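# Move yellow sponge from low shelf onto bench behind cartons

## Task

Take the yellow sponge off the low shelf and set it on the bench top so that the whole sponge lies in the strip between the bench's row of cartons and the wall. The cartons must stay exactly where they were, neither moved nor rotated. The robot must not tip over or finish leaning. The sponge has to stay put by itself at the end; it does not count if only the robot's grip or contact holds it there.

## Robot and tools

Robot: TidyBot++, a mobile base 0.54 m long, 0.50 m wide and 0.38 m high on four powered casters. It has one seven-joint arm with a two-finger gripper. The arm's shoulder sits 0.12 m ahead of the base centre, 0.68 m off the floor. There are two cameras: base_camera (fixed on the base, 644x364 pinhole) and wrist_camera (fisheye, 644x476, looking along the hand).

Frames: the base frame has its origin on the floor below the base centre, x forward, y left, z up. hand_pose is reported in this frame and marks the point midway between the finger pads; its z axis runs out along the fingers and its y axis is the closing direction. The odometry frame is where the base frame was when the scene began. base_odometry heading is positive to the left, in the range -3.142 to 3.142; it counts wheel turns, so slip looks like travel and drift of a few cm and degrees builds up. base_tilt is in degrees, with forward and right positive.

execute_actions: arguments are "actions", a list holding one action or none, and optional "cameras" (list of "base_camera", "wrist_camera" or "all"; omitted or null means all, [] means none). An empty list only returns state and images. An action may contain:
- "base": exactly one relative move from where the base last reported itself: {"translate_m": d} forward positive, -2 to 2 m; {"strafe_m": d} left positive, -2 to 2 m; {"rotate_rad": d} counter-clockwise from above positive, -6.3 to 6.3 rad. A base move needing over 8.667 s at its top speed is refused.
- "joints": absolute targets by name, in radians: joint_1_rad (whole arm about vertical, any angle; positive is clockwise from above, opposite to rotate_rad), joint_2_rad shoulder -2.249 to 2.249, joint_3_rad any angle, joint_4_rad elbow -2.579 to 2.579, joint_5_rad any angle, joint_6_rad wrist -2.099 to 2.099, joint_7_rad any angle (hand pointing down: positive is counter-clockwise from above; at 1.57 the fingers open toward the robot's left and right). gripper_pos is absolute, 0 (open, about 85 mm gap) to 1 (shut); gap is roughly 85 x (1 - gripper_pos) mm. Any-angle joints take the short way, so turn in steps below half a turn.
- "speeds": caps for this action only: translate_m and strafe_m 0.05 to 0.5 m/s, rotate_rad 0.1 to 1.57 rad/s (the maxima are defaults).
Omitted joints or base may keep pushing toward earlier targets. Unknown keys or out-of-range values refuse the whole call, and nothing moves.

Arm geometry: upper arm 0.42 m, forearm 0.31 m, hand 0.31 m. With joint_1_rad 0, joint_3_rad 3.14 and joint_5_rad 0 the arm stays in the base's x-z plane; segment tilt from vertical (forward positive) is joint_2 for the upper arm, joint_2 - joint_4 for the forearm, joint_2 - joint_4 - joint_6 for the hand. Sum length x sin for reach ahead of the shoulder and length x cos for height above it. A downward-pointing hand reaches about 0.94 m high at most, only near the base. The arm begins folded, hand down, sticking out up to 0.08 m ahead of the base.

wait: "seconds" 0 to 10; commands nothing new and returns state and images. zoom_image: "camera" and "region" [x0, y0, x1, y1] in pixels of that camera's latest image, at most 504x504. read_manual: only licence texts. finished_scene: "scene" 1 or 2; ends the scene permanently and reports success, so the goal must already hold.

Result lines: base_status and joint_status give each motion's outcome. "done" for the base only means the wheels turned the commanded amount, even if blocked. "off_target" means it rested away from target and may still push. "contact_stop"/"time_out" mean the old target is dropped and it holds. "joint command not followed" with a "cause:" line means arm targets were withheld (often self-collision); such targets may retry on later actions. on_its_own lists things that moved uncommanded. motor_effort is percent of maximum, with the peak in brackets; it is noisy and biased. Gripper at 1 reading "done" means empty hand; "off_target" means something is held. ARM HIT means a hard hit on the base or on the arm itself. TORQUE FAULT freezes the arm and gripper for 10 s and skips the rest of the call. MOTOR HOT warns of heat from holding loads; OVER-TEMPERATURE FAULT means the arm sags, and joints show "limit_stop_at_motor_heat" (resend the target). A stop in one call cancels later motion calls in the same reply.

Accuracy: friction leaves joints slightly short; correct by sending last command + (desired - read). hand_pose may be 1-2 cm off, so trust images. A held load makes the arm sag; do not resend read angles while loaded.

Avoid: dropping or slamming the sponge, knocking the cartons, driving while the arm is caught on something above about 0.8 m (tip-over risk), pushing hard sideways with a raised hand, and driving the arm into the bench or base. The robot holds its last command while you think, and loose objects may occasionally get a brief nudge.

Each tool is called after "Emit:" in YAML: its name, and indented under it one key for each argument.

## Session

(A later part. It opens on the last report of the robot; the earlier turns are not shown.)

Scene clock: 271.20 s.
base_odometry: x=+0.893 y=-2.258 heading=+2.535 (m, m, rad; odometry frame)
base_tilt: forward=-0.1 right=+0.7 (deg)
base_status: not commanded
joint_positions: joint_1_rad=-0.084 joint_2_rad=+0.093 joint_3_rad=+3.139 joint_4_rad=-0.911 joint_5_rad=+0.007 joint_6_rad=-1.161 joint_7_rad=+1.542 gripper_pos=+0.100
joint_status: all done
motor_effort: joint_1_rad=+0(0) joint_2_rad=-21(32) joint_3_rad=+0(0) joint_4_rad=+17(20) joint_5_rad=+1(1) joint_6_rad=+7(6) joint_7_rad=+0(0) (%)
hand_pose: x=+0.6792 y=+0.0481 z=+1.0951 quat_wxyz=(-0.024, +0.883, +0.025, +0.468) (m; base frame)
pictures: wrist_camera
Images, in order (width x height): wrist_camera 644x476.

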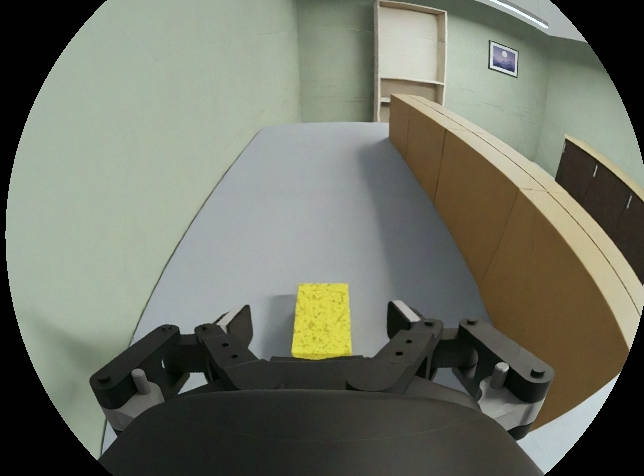

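Emit:
execute_actions:
  actions:
    - {"joints":{"joint_2_rad":-0.1,"joint_4_rad":-0.7,"joint_6_rad":-1.75}}
  cameras: ["wrist_camera"]

Scene clock: 276.00 s.
base_odometry: x=+0.893 y=-2.258 heading=+2.535 (m, m, rad; odometry frame)
base_tilt: forward=-0.1 right=+0.7 (deg)
base_status: not commanded
joint_positions: joint_1_rad=-0.084 joint_2_rad=-0.107 joint_3_rad=+3.139 joint_4_rad=-0.710 joint_5_rad=+0.007 joint_6_rad=-1.720 joint_7_rad=+1.542 gripper_pos=+0.100
joint_status: all done
motor_effort: joint_1_rad=+0(0) joint_2_rad=-9(24) joint_3_rad=+0(0) joint_4_rad=+12(18) joint_5_rad=+1(1) joint_6_rad=+6(7) joint_7_rad=+0(0) (%)
hand_pose: x=+0.4786 y=+0.0307 z=+1.1462 quat_wxyz=(-0.020, +0.917, +0.025, +0.397) (m; base frame)
pictures: wrist_camera
Images, in order (width x height): wrist_camera 644x476.

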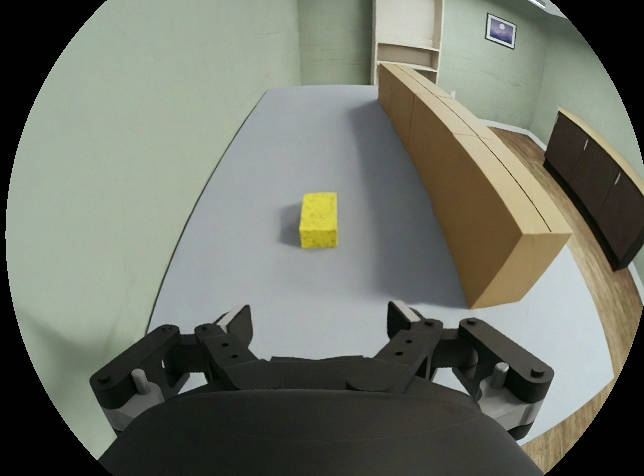

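Emit:
finished_scene:
  scene: 1

The scene is finished: the task was done.


## Next scene

The same job, from a new start.

Emit:
execute_actions:
  actions: []

Scene clock: 0.00 s.
base_odometry: x=+0.000 y=+0.000 heading=+0.000 (m, m, rad; odometry frame)
base_tilt: forward=-0.1 right=+0.7 (deg)
base_status: not commanded
joint_positions: joint_1_rad=-0.047 joint_2_rad=-0.312 joint_3_rad=+3.139 joint_4_rad=-2.495 joint_5_rad=+0.006 joint_6_rad=-0.844 joint_7_rad=+1.528 gripper_pos=+0.000
joint_status: not commanded
motor_effort: joint_1_rad=+0 joint_2_rad=-1 joint_3_rad=+0 joint_4_rad=+10 joint_5_rad=+1 joint_6_rad=+0 joint_7_rad=+0 (%)
hand_pose: x=+0.2827 y=+0.0079 z=+0.5925 quat_wxyz=(+0.000, +0.998, +0.005, +0.058) (m; base frame)
pictures: base_camera, wrist_camera
Images, in order (width x height): base_camera 644x364, wrist_camera 644x476.

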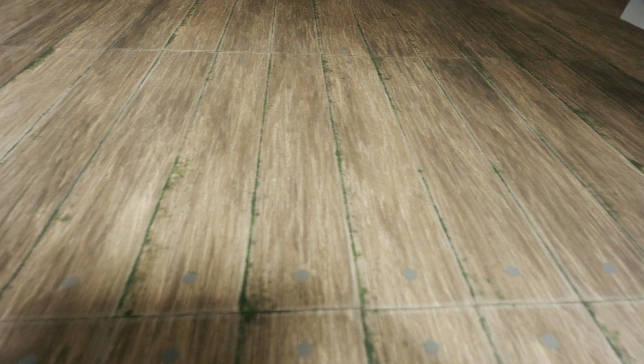

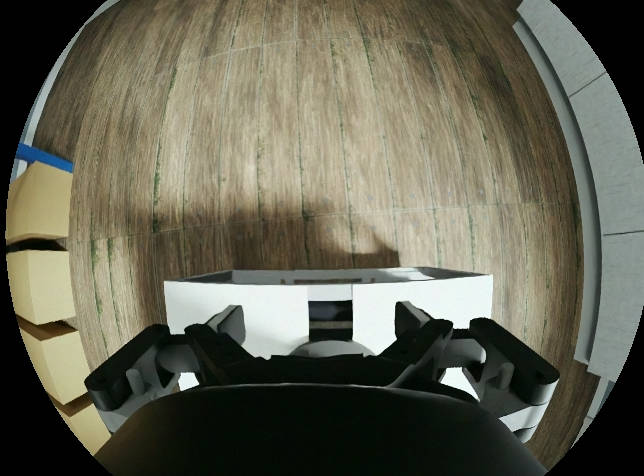

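Emit:
execute_actions:
  actions:
    - {"joints":{"joint_1_rad":0,"joint_6_rad":0.35,"joint_7_rad":1.57}}
  cameras: ["wrist_camera"]

Scene clock: 3.00 s.
base_odometry: x=+0.000 y=+0.000 heading=+0.000 (m, m, rad; odometry frame)
base_tilt: forward=-0.1 right=+0.7 (deg)
base_status: not commanded
joint_positions: joint_1_rad=-0.023 joint_2_rad=-0.312 joint_3_rad=+3.139 joint_4_rad=-2.495 joint_5_rad=+0.006 joint_6_rad=+0.330 joint_7_rad=+1.537 gripper_pos=+0.000
joint_status: all done
motor_effort: joint_1_rad=+0(1) joint_2_rad=-7(8) joint_3_rad=+0(0) joint_4_rad=+17(18) joint_5_rad=+1(1) joint_6_rad=+8(8) joint_7_rad=+0(0) (%)
hand_pose: x=+0.5459 y=+0.0127 z=+0.8151 quat_wxyz=(-0.016, +0.799, +0.000, +0.601) (m; base frame)
pictures: wrist_camera
Images, in order (width x height): wrist_camera 644x476.

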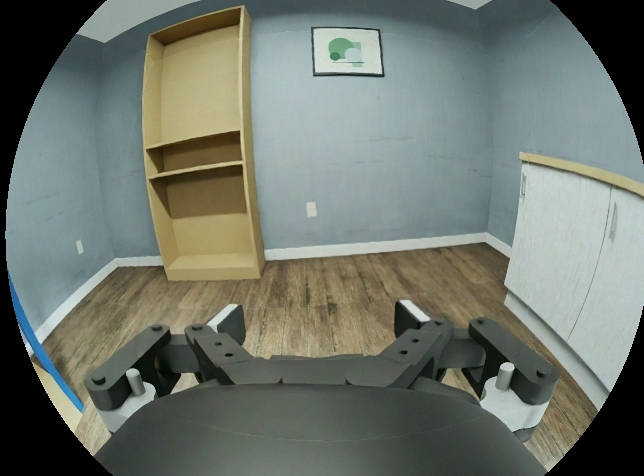

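Emit:
execute_actions:
  actions:
    - {"joints":{"joint_6_rad":-0.8}}
  cameras: []

Emit:
execute_actions:
  actions:
    - {"base":{"rotate_rad":3.14}}
  cameras: ["base_camera"]

Emit:
execute_actions:
  actions:
    - {"joints":{"joint_6_rad":0.35}}

Scene clock: 11.80 s.
base_odometry: x=+0.000 y=+0.000 heading=+0.000 (m, m, rad; odometry frame)
base_tilt: forward=-0.1 right=+0.7 (deg)
base_status: not commanded
joint_positions: joint_1_rad=-0.023 joint_2_rad=-0.312 joint_3_rad=+3.139 joint_4_rad=-2.495 joint_5_rad=+0.006 joint_6_rad=-0.780 joint_7_rad=+1.537 gripper_pos=+0.000
joint_status: all done
motor_effort: joint_1_rad=+0(0) joint_2_rad=-3(7) joint_3_rad=+0(0) joint_4_rad=+13(17) joint_5_rad=+1(1) joint_6_rad=+2(8) joint_7_rad=+0(0) (%)
hand_pose: x=+0.3027 y=+0.0046 z=+0.5955 quat_wxyz=(+0.000, +0.996, -0.002, +0.090) (m; base frame)
pictures: none
No camera images: the call's "cameras" was empty. Leave "cameras" out to get every camera's image.

Scene clock: 15.17 s.
base_odometry: x=+0.000 y=+0.000 heading=+3.139 (m, m, rad; odometry frame)
base_tilt: forward=-0.1 right=+0.7 (deg)
base_status: done
joint_positions: joint_1_rad=-0.021 joint_2_rad=-0.312 joint_3_rad=+3.139 joint_4_rad=-2.495 joint_5_rad=+0.006 joint_6_rad=-0.780 joint_7_rad=+1.537 gripper_pos=+0.000
joint_status: not commanded
motor_effort: joint_1_rad=+0(0) joint_2_rad=-2(3) joint_3_rad=+0(1) joint_4_rad=+14(13) joint_5_rad=+1(1) joint_6_rad=+2(2) joint_7_rad=+0(0) (%)
hand_pose: x=+0.3027 y=+0.0042 z=+0.5955 quat_wxyz=(+0.000, +0.996, -0.003, +0.090) (m; base frame)
pictures: base_camera
Images, in order (width x height): base_camera 644x364.

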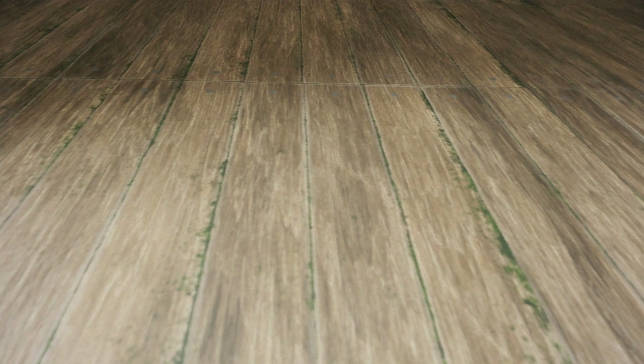

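Scene clock: 16.60 s.
base_odometry: x=+0.000 y=+0.000 heading=+3.139 (m, m, rad; odometry frame)
base_tilt: forward=-0.1 right=+0.7 (deg)
base_status: not commanded
joint_positions: joint_1_rad=-0.021 joint_2_rad=-0.312 joint_3_rad=+3.139 joint_4_rad=-2.494 joint_5_rad=+0.006 joint_6_rad=+0.330 joint_7_rad=+1.537 gripper_pos=+0.000
joint_status: all done
motor_effort: joint_1_rad=+0(0) joint_2_rad=-7(7) joint_3_rad=+0(0) joint_4_rad=+17(17) joint_5_rad=+1(1) joint_6_rad=+8(7) joint_7_rad=+0(0) (%)
hand_pose: x=+0.5460 y=+0.0118 z=+0.8152 quat_wxyz=(-0.016, +0.799, -0.001, +0.601) (m; base frame)
pictures: base_camera, wrist_camera
Images, in order (width x height): base_camera 644x364, wrist_camera 644x476.

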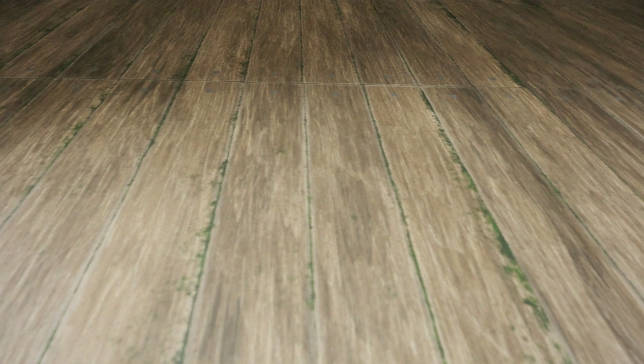

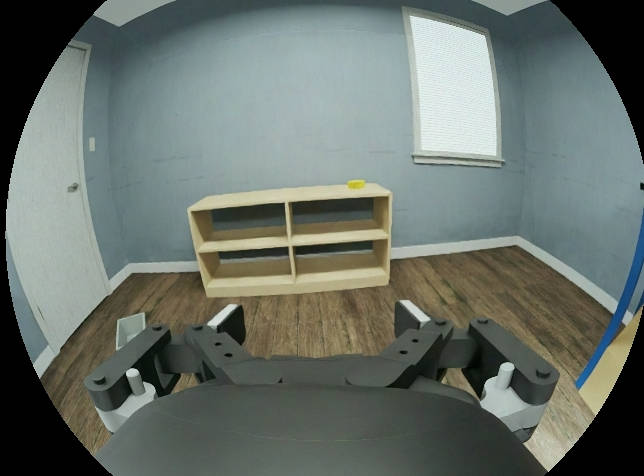

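Emit:
execute_actions:
  actions:
    - {"base":{"rotate_rad":0.06}}
  cameras: []

Emit:
execute_actions:
  actions:
    - {"base":{"translate_m":1.45},"joints":{"joint_1_rad":0.02,"joint_2_rad":0.334,"joint_3_rad":3.14,"joint_4_rad":-0.897,"joint_5_rad":0,"joint_6_rad":-1.93,"joint_7_rad":1.6}}
  cameras: []

Emit:
execute_actions:
  actions:
    - {"base":{"strafe_m":-0.3}}

Scene clock: 28.23 s.
base_odometry: x=+0.000 y=+0.000 heading=-3.084 (m, m, rad; odometry frame)
base_tilt: forward=-0.1 right=+0.7 (deg)
base_status: done
joint_positions: joint_1_rad=-0.018 joint_2_rad=-0.312 joint_3_rad=+3.139 joint_4_rad=-2.494 joint_5_rad=+0.006 joint_6_rad=+0.330 joint_7_rad=+1.537 gripper_pos=+0.000
joint_status: not commanded
motor_effort: joint_1_rad=+0(1) joint_2_rad=-7(7) joint_3_rad=+0(2) joint_4_rad=+17(17) joint_5_rad=+1(1) joint_6_rad=+8(8) joint_7_rad=+0(0) (%)
hand_pose: x=+0.5460 y=+0.0108 z=+0.8152 quat_wxyz=(-0.015, +0.799, -0.002, +0.601) (m; base frame)
pictures: none
No camera images: the call's "cameras" was empty. Leave "cameras" out to get every camera's image.

Scene clock: 32.50 s.
base_odometry: x=-1.448 y=-0.085 heading=-3.084 (m, m, rad; odometry frame)
base_tilt: forward=+0.0 right=+0.7 (deg)
base_status: done
joint_positions: joint_1_rad=-0.004 joint_2_rad=+0.328 joint_3_rad=+3.139 joint_4_rad=-0.917 joint_5_rad=+0.006 joint_6_rad=-1.890 joint_7_rad=+1.566 gripper_pos=+0.000
joint_status: all done
motor_effort: joint_1_rad=+0(1) joint_2_rad=-27(29) joint_3_rad=-1(1) joint_4_rad=+14(18) joint_5_rad=+1(1) joint_6_rad=+1(7) joint_7_rad=+0(0) (%)
hand_pose: x=+0.5542 y=+0.0024 z=+0.8696 quat_wxyz=(+0.002, +1.000, +0.000, +0.003) (m; base frame)
pictures: none
No camera images: the call's "cameras" was empty. Leave "cameras" out to get every camera's image.

Scene clock: 34.43 s.
base_odometry: x=-1.465 y=+0.215 heading=-3.083 (m, m, rad; odometry frame)
base_tilt: forward=-0.1 right=+0.7 (deg)
base_status: done
joint_positions: joint_1_rad=+0.011 joint_2_rad=+0.328 joint_3_rad=+3.139 joint_4_rad=-0.917 joint_5_rad=+0.006 joint_6_rad=-1.890 joint_7_rad=+1.566 gripper_pos=+0.000
joint_status: not commanded
motor_effort: joint_1_rad=+0(3) joint_2_rad=-27(28) joint_3_rad=+0(2) joint_4_rad=+14(15) joint_5_rad=+1(2) joint_6_rad=+0(1) joint_7_rad=+0(0) (%)
hand_pose: x=+0.5542 y=-0.0040 z=+0.8696 quat_wxyz=(+0.002, +1.000, -0.007, +0.003) (m; base frame)
pictures: base_camera, wrist_camera
Images, in order (width x height): base_camera 644x364, wrist_camera 644x476.

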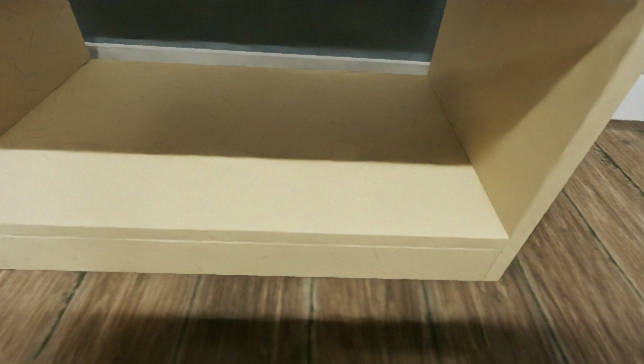

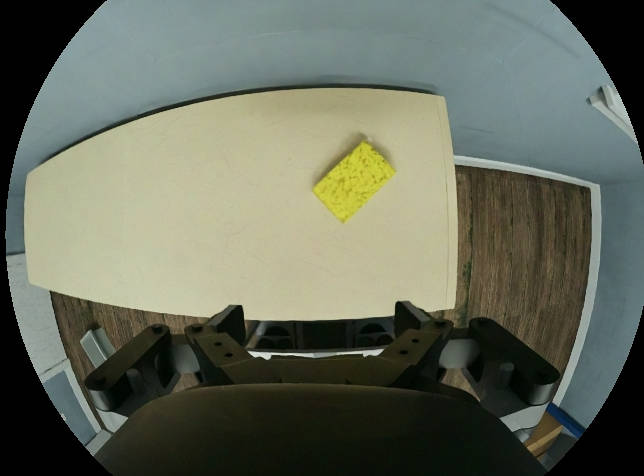

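Emit:
execute_actions:
  actions:
    - {"base":{"translate_m":0.10},"speeds":{"translate_m":0.2},"joints":{"joint_7_rad":0.78}}
  cameras: []

Emit:
execute_actions:
  actions:
    - {"base":{"strafe_m":-0.05},"joints":{"joint_2_rad":0.333,"joint_4_rad":-1.445,"joint_6_rad":-1.35}}
  cameras: ["wrist_camera"]

Scene clock: 50.17 s.
base_odometry: x=-1.565 y=+0.209 heading=-3.083 (m, m, rad; odometry frame)
base_tilt: forward=+0.0 right=+0.7 (deg)
base_status: done
joint_positions: joint_1_rad=+0.011 joint_2_rad=+0.333 joint_3_rad=+3.139 joint_4_rad=-0.916 joint_5_rad=+0.006 joint_6_rad=-1.891 joint_7_rad=+0.788 gripper_pos=+0.000
joint_status: all done
motor_effort: joint_1_rad=+0(1) joint_2_rad=-28(29) joint_3_rad=-1(1) joint_4_rad=+14(15) joint_5_rad=+1(1) joint_6_rad=+0(1) joint_7_rad=+0(0) (%)
hand_pose: x=+0.5551 y=-0.0040 z=+0.8674 quat_wxyz=(+0.002, +0.923, -0.386, +0.001) (m; base frame)
pictures: none
No camera images: the call's "cameras" was empty. Leave "cameras" out to get every camera's image.

Scene clock: 51.93 s.
base_odometry: x=-1.568 y=+0.259 heading=-3.083 (m, m, rad; odometry frame)
base_tilt: forward=-0.1 right=+0.7 (deg)
base_status: done
joint_positions: joint_1_rad=+0.016 joint_2_rad=+0.333 joint_3_rad=+3.139 joint_4_rad=-1.426 joint_5_rad=+0.006 joint_6_rad=-1.391 joint_7_rad=+0.788 gripper_pos=+0.000
joint_status: all done
motor_effort: joint_1_rad=+0(4) joint_2_rad=-27(29) joint_3_rad=-1(2) joint_4_rad=+15(16) joint_5_rad=+1(2) joint_6_rad=+0(0) joint_7_rad=+0(0) (%)
hand_pose: x=+0.5628 y=-0.0065 z=+0.7094 quat_wxyz=(+0.004, +0.922, -0.387, -0.003) (m; base frame)
pictures: wrist_camera
Images, in order (width x height): wrist_camera 644x476.

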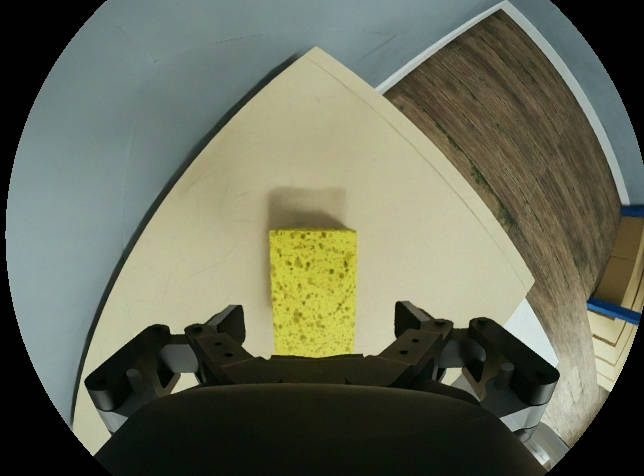

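Emit:
execute_actions:
  actions:
    - {"joints":{"joint_2_rad":0.38,"joint_4_rad":-1.59,"joint_6_rad":-1.16}}
  cameras: ["wrist_camera"]

Scene clock: 58.97 s.
base_odometry: x=-1.568 y=+0.259 heading=-3.083 (m, m, rad; odometry frame)
base_tilt: forward=-0.1 right=+0.7 (deg)
base_status: not commanded
joint_positions: joint_1_rad=+0.016 joint_2_rad=+0.371 joint_3_rad=+3.139 joint_4_rad=-1.574 joint_5_rad=+0.006 joint_6_rad=-1.200 joint_7_rad=+0.788 gripper_pos=+0.000
joint_status: all done
motor_effort: joint_1_rad=+0(0) joint_2_rad=-27(29) joint_3_rad=-1(0) joint_4_rad=+14(14) joint_5_rad=+1(1) joint_6_rad=+1(0) joint_7_rad=+0(0) (%)
hand_pose: x=+0.5630 y=-0.0064 z=+0.6478 quat_wxyz=(+0.003, +0.922, -0.387, -0.001) (m; base frame)
pictures: wrist_camera
Images, in order (width x height): wrist_camera 644x476.

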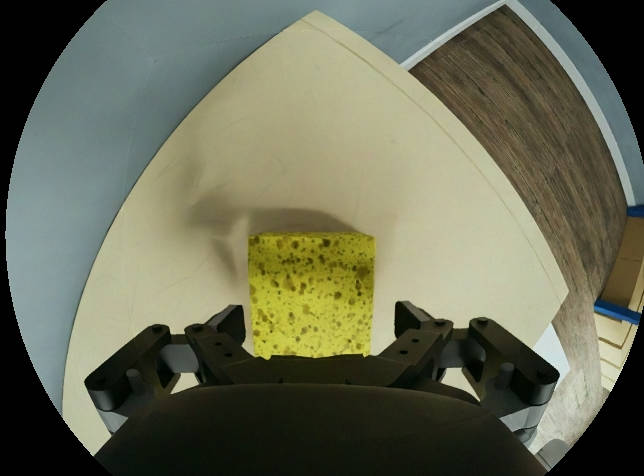

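Emit:
execute_actions:
  actions:
    - {"joints":{"joint_2_rad":0.402,"joint_4_rad":-1.61,"joint_6_rad":-1.115}}
  cameras: []

Emit:
execute_actions:
  actions:
    - {"joints":{"gripper_pos":1}}
  cameras: ["wrist_camera"]

Emit:
execute_actions:
  actions:
    - {"joints":{"joint_2_rad":0.30,"joint_4_rad":-1.2,"joint_6_rad":-1.6}}
  cameras: ["wrist_camera"]

Scene clock: 63.27 s.
base_odometry: x=-1.568 y=+0.259 heading=-3.083 (m, m, rad; odometry frame)
base_tilt: forward=-0.1 right=+0.7 (deg)
base_status: not commanded
joint_positions: joint_1_rad=+0.016 joint_2_rad=+0.388 joint_3_rad=+3.139 joint_4_rad=-1.591 joint_5_rad=+0.006 joint_6_rad=-1.154 joint_7_rad=+0.788 gripper_pos=+0.000
joint_status: all done
motor_effort: joint_1_rad=+0(0) joint_2_rad=-28(30) joint_3_rad=-1(1) joint_4_rad=+14(14) joint_5_rad=+1(1) joint_6_rad=+1(0) joint_7_rad=+0(0) (%)
hand_pose: x=+0.5694 y=-0.0064 z=+0.6353 quat_wxyz=(+0.000, +0.922, -0.387, +0.005) (m; base frame)
pictures: none
No camera images: the call's "cameras" was empty. Leave "cameras" out to get every camera's image.

Scene clock: 64.37 s.
base_odometry: x=-1.568 y=+0.259 heading=-3.083 (m, m, rad; odometry frame)
base_tilt: forward=-0.1 right=+0.7 (deg)
base_status: not commanded
joint_positions: joint_1_rad=+0.016 joint_2_rad=+0.384 joint_3_rad=+3.139 joint_4_rad=-1.592 joint_5_rad=+0.006 joint_6_rad=-1.153 joint_7_rad=+0.788 gripper_pos=+0.382
joint_status: gripper_pos off_target (ended at +0.382, target +1.000)
motor_effort: joint_1_rad=+0(0) joint_2_rad=-21(29) joint_3_rad=-1(1) joint_4_rad=+9(14) joint_5_rad=+1(0) joint_6_rad=+0(2) joint_7_rad=+0(0) (%)
hand_pose: x=+0.5691 y=-0.0064 z=+0.6365 quat_wxyz=(+0.000, +0.922, -0.387, +0.006) (m; base frame)
pictures: wrist_camera
Images, in order (width x height): wrist_camera 644x476.

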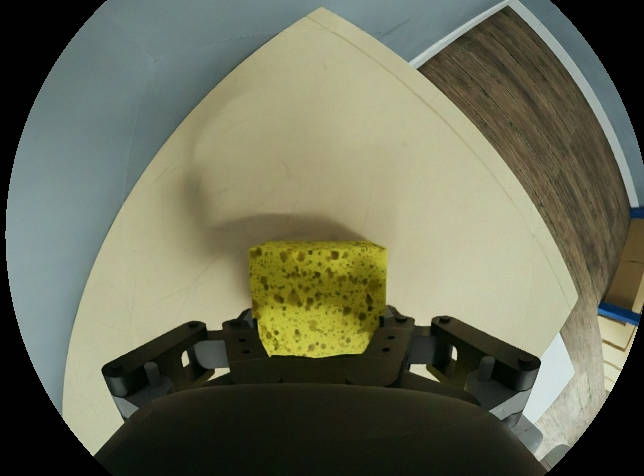

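Scene clock: 65.93 s.
base_odometry: x=-1.568 y=+0.259 heading=-3.083 (m, m, rad; odometry frame)
base_tilt: forward=-0.1 right=+0.7 (deg)
base_status: not commanded
joint_positions: joint_1_rad=+0.016 joint_2_rad=+0.309 joint_3_rad=+3.139 joint_4_rad=-1.219 joint_5_rad=+0.006 joint_6_rad=-1.560 joint_7_rad=+0.788 gripper_pos=+0.382
joint_status: all done
motor_effort: joint_1_rad=+0(0) joint_2_rad=-27(30) joint_3_rad=-1(1) joint_4_rad=+16(15) joint_5_rad=+1(1) joint_6_rad=+1(1) joint_7_rad=+0(0) (%)
hand_pose: x=+0.5778 y=-0.0068 z=+0.7852 quat_wxyz=(-0.008, +0.921, -0.388, +0.026) (m; base frame)
pictures: wrist_camera
Images, in order (width x height): wrist_camera 644x476.

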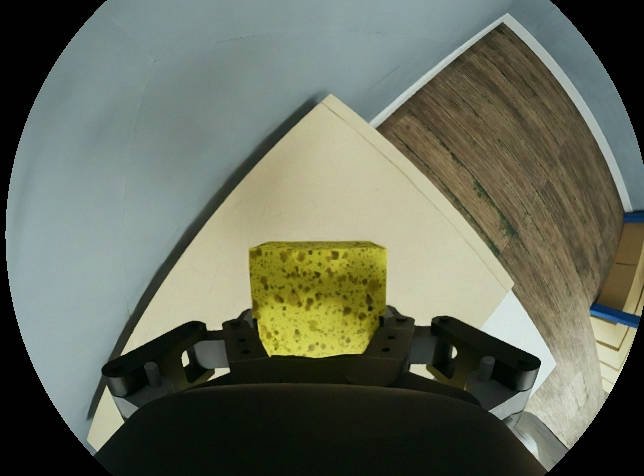

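Emit:
execute_actions:
  actions:
    - {"joints":{"joint_2_rad":-0.3,"joint_4_rad":-0.5,"joint_6_rad":-1.75}}
  cameras: []

Emit:
execute_actions:
  actions:
    - {"base":{"strafe_m":-0.9},"joints":{"joint_7_rad":1.6}}
  cameras: []

Emit:
execute_actions:
  actions:
    - {"base":{"rotate_rad":-1.57}}

Scene clock: 78.83 s.
base_odometry: x=-1.568 y=+0.259 heading=-3.083 (m, m, rad; odometry frame)
base_tilt: forward=-0.1 right=+0.7 (deg)
base_status: not commanded
joint_positions: joint_1_rad=+0.016 joint_2_rad=-0.306 joint_3_rad=+3.139 joint_4_rad=-0.513 joint_5_rad=+0.006 joint_6_rad=-1.708 joint_7_rad=+0.788 gripper_pos=+0.382
joint_status: all done
motor_effort: joint_1_rad=+0(0) joint_2_rad=+2(30) joint_3_rad=+0(0) joint_4_rad=+8(17) joint_5_rad=+1(1) joint_6_rad=+8(8) joint_7_rad=+0(0) (%)
hand_pose: x=+0.3499 y=-0.0031 z=+1.2857 quat_wxyz=(-0.214, +0.753, -0.319, +0.535) (m; base frame)
pictures: none
No camera images: the call's "cameras" was empty. Leave "cameras" out to get every camera's image.

Scene clock: 82.00 s.
base_odometry: x=-1.621 y=+1.158 heading=-3.083 (m, m, rad; odometry frame)
base_tilt: forward=-0.1 right=+0.7 (deg)
base_status: done
joint_positions: joint_1_rad=+0.016 joint_2_rad=-0.306 joint_3_rad=+3.139 joint_4_rad=-0.513 joint_5_rad=+0.006 joint_6_rad=-1.708 joint_7_rad=+1.592 gripper_pos=+0.382
joint_status: all done
motor_effort: joint_1_rad=+0(0) joint_2_rad=+3(4) joint_3_rad=+0(1) joint_4_rad=+8(9) joint_5_rad=+1(2) joint_6_rad=+8(8) joint_7_rad=+0(0) (%)
hand_pose: x=+0.3499 y=-0.0031 z=+1.2857 quat_wxyz=(+0.013, +0.818, +0.001, +0.575) (m; base frame)
pictures: none
No camera images: the call's "cameras" was empty. Leave "cameras" out to get every camera's image.

Scene clock: 84.30 s.
base_odometry: x=-1.621 y=+1.158 heading=+1.631 (m, m, rad; odometry frame)
base_tilt: forward=-0.1 right=+0.7 (deg)
base_status: done
joint_positions: joint_1_rad=+0.016 joint_2_rad=-0.306 joint_3_rad=+3.139 joint_4_rad=-0.513 joint_5_rad=+0.006 joint_6_rad=-1.708 joint_7_rad=+1.592 gripper_pos=+0.382
joint_status: not commanded
motor_effort: joint_1_rad=+0(0) joint_2_rad=+2(6) joint_3_rad=+0(1) joint_4_rad=+8(9) joint_5_rad=+1(0) joint_6_rad=+8(8) joint_7_rad=+0(0) (%)
hand_pose: x=+0.3499 y=-0.0031 z=+1.2857 quat_wxyz=(+0.013, +0.818, +0.001, +0.575) (m; base frame)
pictures: base_camera, wrist_camera
Images, in order (width x height): base_camera 644x364, wrist_camera 644x476.

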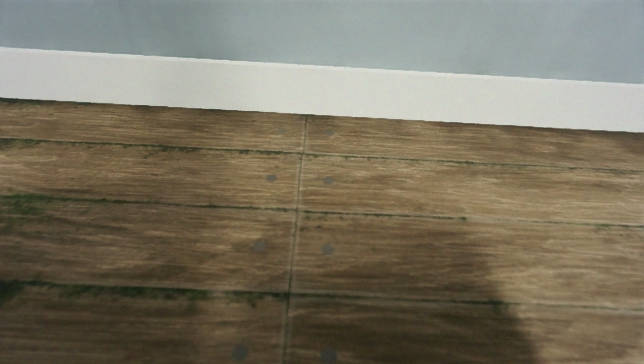

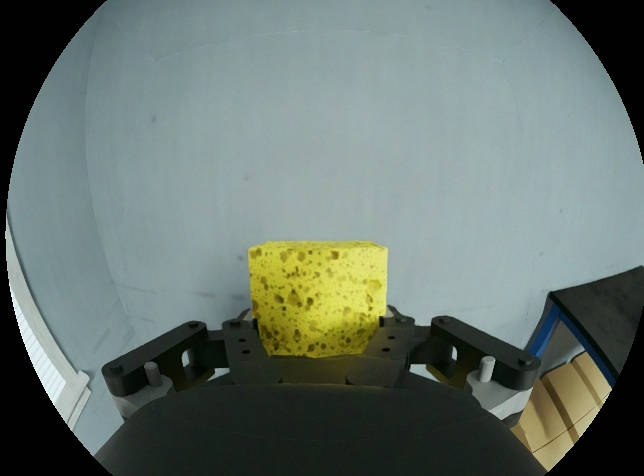

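Emit:
execute_actions:
  actions:
    - {"base":{"rotate_rad":-0.066}}
  cameras: []

Emit:
execute_actions:
  actions:
    - {"base":{"translate_m":0.33}}
  cameras: ["base_camera"]

Emit:
execute_actions:
  actions:
    - {"base":{"rotate_rad":-1.57},"speeds":{"rotate_rad":1.0}}

Scene clock: 96.53 s.
base_odometry: x=-1.621 y=+1.158 heading=+1.566 (m, m, rad; odometry frame)
base_tilt: forward=-0.1 right=+0.7 (deg)
base_status: done
joint_positions: joint_1_rad=+0.016 joint_2_rad=-0.306 joint_3_rad=+3.139 joint_4_rad=-0.513 joint_5_rad=+0.006 joint_6_rad=-1.708 joint_7_rad=+1.592 gripper_pos=+0.382
joint_status: not commanded
motor_effort: joint_1_rad=+0(0) joint_2_rad=+2(3) joint_3_rad=+0(1) joint_4_rad=+8(8) joint_5_rad=+0(0) joint_6_rad=+8(8) joint_7_rad=+0(0) (%)
hand_pose: x=+0.3499 y=-0.0031 z=+1.2857 quat_wxyz=(+0.013, +0.818, +0.001, +0.575) (m; base frame)
pictures: none
No camera images: the call's "cameras" was empty. Leave "cameras" out to get every camera's image.

Scene clock: 98.53 s.
base_odometry: x=-1.619 y=+1.488 heading=+1.565 (m, m, rad; odometry frame)
base_tilt: forward=-0.1 right=+0.7 (deg)
base_status: done
joint_positions: joint_1_rad=+0.016 joint_2_rad=-0.293 joint_3_rad=+3.139 joint_4_rad=-0.513 joint_5_rad=+0.006 joint_6_rad=-1.709 joint_7_rad=+1.592 gripper_pos=+0.382
joint_status: not commanded
motor_effort: joint_1_rad=+0(0) joint_2_rad=+3(8) joint_3_rad=+0(0) joint_4_rad=+8(9) joint_5_rad=+1(1) joint_6_rad=+8(8) joint_7_rad=+0(0) (%)
hand_pose: x=+0.3574 y=-0.0032 z=+1.2825 quat_wxyz=(+0.012, +0.822, +0.001, +0.570) (m; base frame)
pictures: base_camera
Images, in order (width x height): base_camera 644x364.

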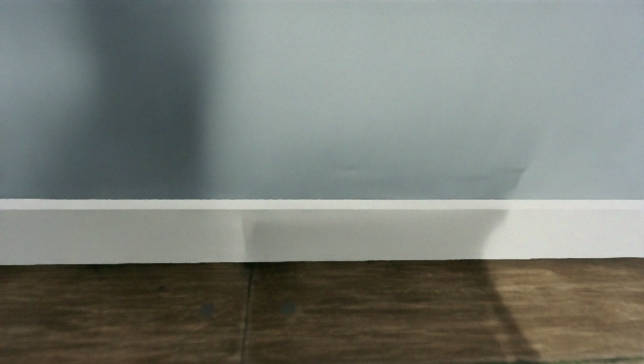

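Scene clock: 101.03 s.
base_odometry: x=-1.619 y=+1.488 heading=-0.004 (m, m, rad; odometry frame)
base_tilt: forward=-0.1 right=+0.7 (deg)
base_status: done
joint_positions: joint_1_rad=+0.016 joint_2_rad=-0.293 joint_3_rad=+3.139 joint_4_rad=-0.513 joint_5_rad=+0.006 joint_6_rad=-1.709 joint_7_rad=+1.592 gripper_pos=+0.382
joint_status: not commanded
motor_effort: joint_1_rad=+0(0) joint_2_rad=+2(3) joint_3_rad=+0(1) joint_4_rad=+8(9) joint_5_rad=+1(1) joint_6_rad=+8(8) joint_7_rad=+0(0) (%)
hand_pose: x=+0.3574 y=-0.0032 z=+1.2825 quat_wxyz=(+0.012, +0.822, +0.001, +0.570) (m; base frame)
pictures: base_camera, wrist_camera
Images, in order (width x height): base_camera 644x364, wrist_camera 644x476.

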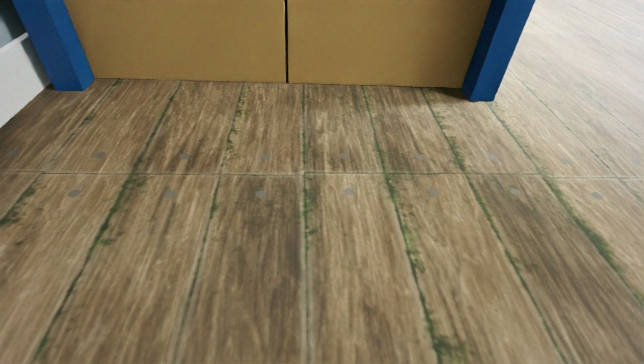

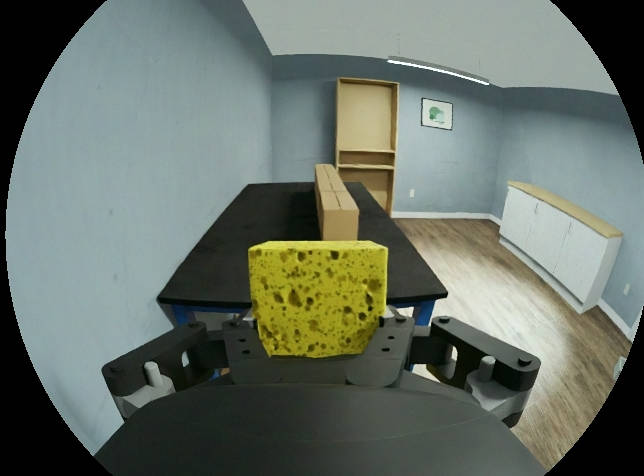

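Emit:
execute_actions:
  actions:
    - {"base":{"strafe_m":0.17},"speeds":{"strafe_m":0.25},"joints":{"joint_1_rad":-0.1,"joint_2_rad":0.254,"joint_4_rad":-0.85,"joint_6_rad":-1.09}}
  cameras: []

Emit:
execute_actions:
  actions:
    - {"base":{"translate_m":0.37},"speeds":{"translate_m":0.3}}

Scene clock: 111.50 s.
base_odometry: x=-1.618 y=+1.658 heading=-0.005 (m, m, rad; odometry frame)
base_tilt: forward=-0.1 right=+0.7 (deg)
base_status: done
joint_positions: joint_1_rad=-0.078 joint_2_rad=+0.261 joint_3_rad=+3.139 joint_4_rad=-0.843 joint_5_rad=+0.006 joint_6_rad=-1.132 joint_7_rad=+1.592 gripper_pos=+0.382
joint_status: all done
motor_effort: joint_1_rad=+0(1) joint_2_rad=-27(34) joint_3_rad=+0(2) joint_4_rad=+17(20) joint_5_rad=+1(0) joint_6_rad=+6(8) joint_7_rad=+0(0) (%)
hand_pose: x=+0.7513 y=+0.0505 z=+1.0375 quat_wxyz=(-0.010, +0.898, +0.046, +0.437) (m; base frame)
pictures: none
No camera images: the call's "cameras" was empty. Leave "cameras" out to get every camera's image.

Scene clock: 113.73 s.
base_odometry: x=-1.248 y=+1.656 heading=-0.005 (m, m, rad; odometry frame)
base_tilt: forward=+0.0 right=+0.7 (deg)
base_status: done
joint_positions: joint_1_rad=-0.079 joint_2_rad=+0.258 joint_3_rad=+3.139 joint_4_rad=-0.843 joint_5_rad=+0.006 joint_6_rad=-1.129 joint_7_rad=+1.592 gripper_pos=+0.382
joint_status: not commanded
motor_effort: joint_1_rad=+0(1) joint_2_rad=-28(32) joint_3_rad=-1(1) joint_4_rad=+18(18) joint_5_rad=+1(0) joint_6_rad=+7(7) joint_7_rad=+0(0) (%)
hand_pose: x=+0.7508 y=+0.0510 z=+1.0400 quat_wxyz=(-0.011, +0.897, +0.046, +0.440) (m; base frame)
pictures: base_camera, wrist_camera
Images, in order (width x height): base_camera 644x364, wrist_camera 644x476.

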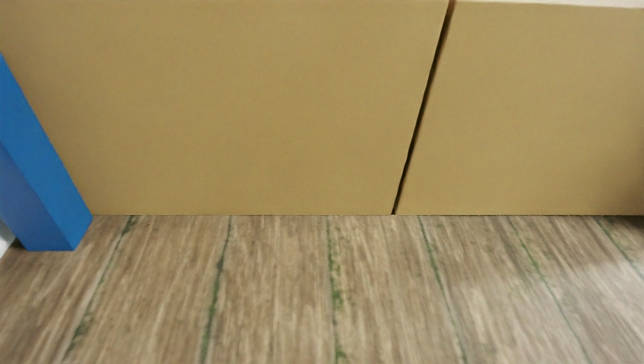

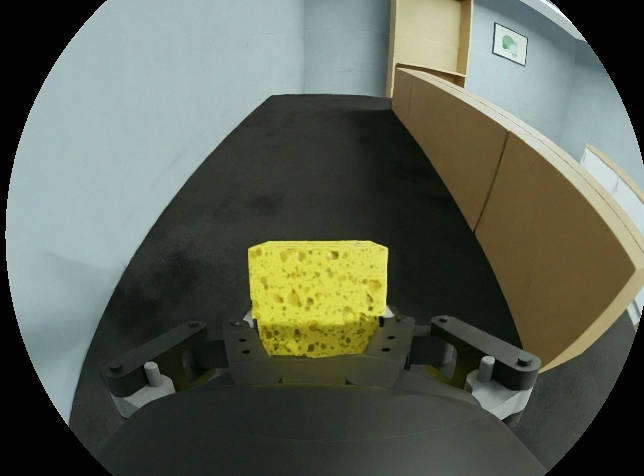

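Nearly identical to scene 1.

Emit:
execute_actions:
  actions:
    - {"base":{"translate_m":0.15},"speeds":{"translate_m":0.15}}
  cameras: []

Emit:
execute_actions:
  actions:
    - {"joints":{"joint_2_rad":0.27,"joint_4_rad":-0.98,"joint_6_rad":-1.02}}
  cameras: ["wrist_camera"]

Scene clock: 118.83 s.
base_odometry: x=-1.098 y=+1.656 heading=-0.005 (m, m, rad; odometry frame)
base_tilt: forward=-0.1 right=+0.7 (deg)
base_status: done
joint_positions: joint_1_rad=-0.079 joint_2_rad=+0.257 joint_3_rad=+3.139 joint_4_rad=-0.843 joint_5_rad=+0.006 joint_6_rad=-1.129 joint_7_rad=+1.592 gripper_pos=+0.382
joint_status: not commanded
motor_effort: joint_1_rad=+0(1) joint_2_rad=-28(31) joint_3_rad=+0(1) joint_4_rad=+18(18) joint_5_rad=+1(1) joint_6_rad=+7(7) joint_7_rad=+0(0) (%)
hand_pose: x=+0.7504 y=+0.0512 z=+1.0410 quat_wxyz=(-0.011, +0.896, +0.046, +0.441) (m; base frame)
pictures: none
No camera images: the call's "cameras" was empty. Leave "cameras" out to get every camera's image.

Scene clock: 119.83 s.
base_odometry: x=-1.098 y=+1.656 heading=-0.005 (m, m, rad; odometry frame)
base_tilt: forward=+0.0 right=+0.7 (deg)
base_status: not commanded
joint_positions: joint_1_rad=-0.079 joint_2_rad=+0.265 joint_3_rad=+3.139 joint_4_rad=-0.965 joint_5_rad=+0.006 joint_6_rad=-1.064 joint_7_rad=+1.592 gripper_pos=+0.382
joint_status: all done
motor_effort: joint_1_rad=+0(0) joint_2_rad=-30(31) joint_3_rad=+0(0) joint_4_rad=+18(20) joint_5_rad=+1(1) joint_6_rad=+7(7) joint_7_rad=+0(0) (%)
hand_pose: x=+0.7567 y=+0.0518 z=+0.9872 quat_wxyz=(-0.010, +0.910, +0.047, +0.411) (m; base frame)
pictures: wrist_camera
Images, in order (width x height): wrist_camera 644x476.

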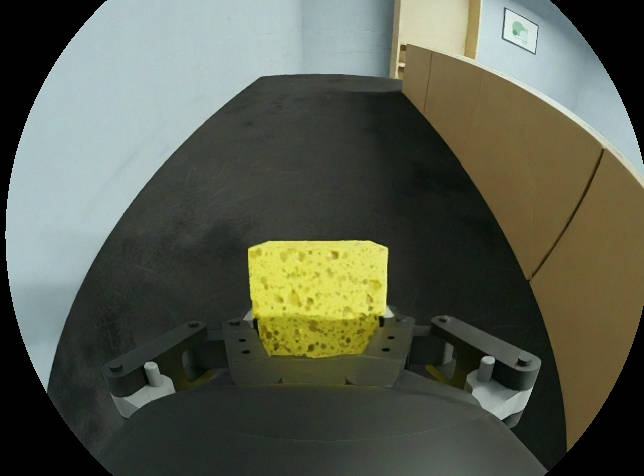

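Emit:
execute_actions:
  actions:
    - {"joints":{"joint_4_rad":-1.02}}
  cameras: ["wrist_camera"]

Scene clock: 123.43 s.
base_odometry: x=-1.098 y=+1.656 heading=-0.005 (m, m, rad; odometry frame)
base_tilt: forward=-0.1 right=+0.7 (deg)
base_status: not commanded
joint_positions: joint_1_rad=-0.079 joint_2_rad=+0.263 joint_3_rad=+3.139 joint_4_rad=-0.991 joint_5_rad=+0.006 joint_6_rad=-1.049 joint_7_rad=+1.592 gripper_pos=+0.382
joint_status: all done
motor_effort: joint_1_rad=+0(0) joint_2_rad=-26(30) joint_3_rad=-1(0) joint_4_rad=+15(18) joint_5_rad=+1(1) joint_6_rad=+4(6) joint_7_rad=+0(0) (%)
hand_pose: x=+0.7565 y=+0.0518 z=+0.9779 quat_wxyz=(-0.010, +0.912, +0.047, +0.407) (m; base frame)
pictures: wrist_camera
Images, in order (width x height): wrist_camera 644x476.

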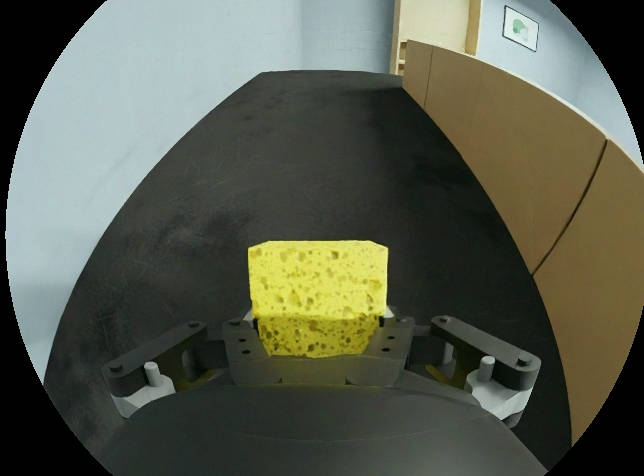

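Contact (efforts dropped). Release.

Emit:
execute_actions:
  actions:
    - {"joints":{"gripper_pos":0.1}}
  cameras: ["wrist_camera"]

Emit:
execute_actions:
  actions:
    - {"joints":{"joint_2_rad":0.1,"joint_4_rad":-0.9,"joint_6_rad":-1.2}}
  cameras: []

Emit:
execute_actions:
  actions:
    - {"joints":{"joint_2_rad":-0.1,"joint_4_rad":-0.7,"joint_6_rad":-1.75}}
  cameras: ["wrist_camera"]

Scene clock: 129.60 s.
base_odometry: x=-1.098 y=+1.656 heading=-0.005 (m, m, rad; odometry frame)
base_tilt: forward=+0.0 right=+0.7 (deg)
base_status: not commanded
joint_positions: joint_1_rad=-0.079 joint_2_rad=+0.263 joint_3_rad=+3.139 joint_4_rad=-1.002 joint_5_rad=+0.006 joint_6_rad=-1.049 joint_7_rad=+1.592 gripper_pos=+0.100
joint_status: all done
motor_effort: joint_1_rad=+0(0) joint_2_rad=-29(30) joint_3_rad=+0(0) joint_4_rad=+18(18) joint_5_rad=+1(1) joint_6_rad=+6(6) joint_7_rad=+0(0) (%)
hand_pose: x=+0.7553 y=+0.0517 z=+0.9722 quat_wxyz=(-0.010, +0.914, +0.047, +0.402) (m; base frame)
pictures: wrist_camera
Images, in order (width x height): wrist_camera 644x476.

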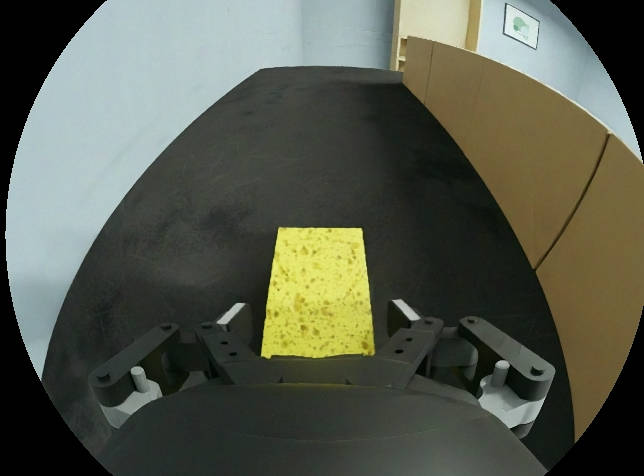

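Scene clock: 131.07 s.
base_odometry: x=-1.098 y=+1.656 heading=-0.005 (m, m, rad; odometry frame)
base_tilt: forward=-0.1 right=+0.7 (deg)
base_status: not commanded
joint_positions: joint_1_rad=-0.079 joint_2_rad=+0.093 joint_3_rad=+3.139 joint_4_rad=-0.910 joint_5_rad=+0.006 joint_6_rad=-1.158 joint_7_rad=+1.592 gripper_pos=+0.100
joint_status: all done
motor_effort: joint_1_rad=+0(0) joint_2_rad=-21(32) joint_3_rad=-1(1) joint_4_rad=+17(20) joint_5_rad=+1(1) joint_6_rad=+7(7) joint_7_rad=+0(0) (%)
hand_pose: x=+0.6798 y=+0.0456 z=+1.0967 quat_wxyz=(-0.011, +0.881, +0.045, +0.471) (m; base frame)
pictures: none
No camera images: the call's "cameras" was empty. Leave "cameras" out to get every camera's image.

Scene clock: 132.63 s.
base_odometry: x=-1.098 y=+1.656 heading=-0.005 (m, m, rad; odometry frame)
base_tilt: forward=-0.1 right=+0.7 (deg)
base_status: not commanded
joint_positions: joint_1_rad=-0.079 joint_2_rad=-0.108 joint_3_rad=+3.139 joint_4_rad=-0.709 joint_5_rad=+0.006 joint_6_rad=-1.716 joint_7_rad=+1.592 gripper_pos=+0.100
joint_status: all done
motor_effort: joint_1_rad=+0(0) joint_2_rad=-9(26) joint_3_rad=+0(0) joint_4_rad=+12(18) joint_5_rad=+1(1) joint_6_rad=+6(6) joint_7_rad=+0(0) (%)
hand_pose: x=+0.4787 y=+0.0292 z=+1.1481 quat_wxyz=(-0.009, +0.915, +0.046, +0.401) (m; base frame)
pictures: wrist_camera
Images, in order (width x height): wrist_camera 644x476.

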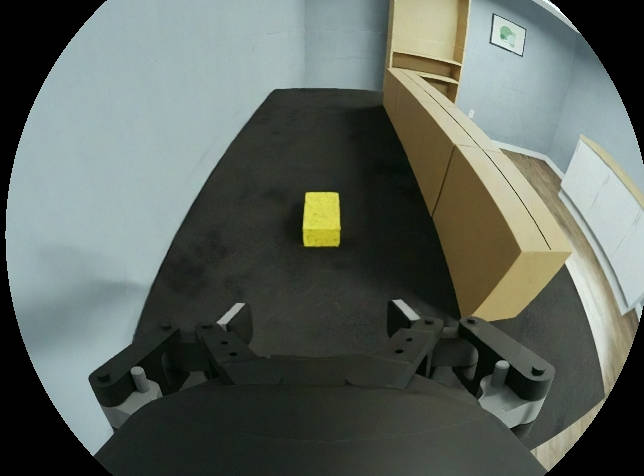

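Emit:
finished_scene:
  scene: 2

The scene is finished: the task was done.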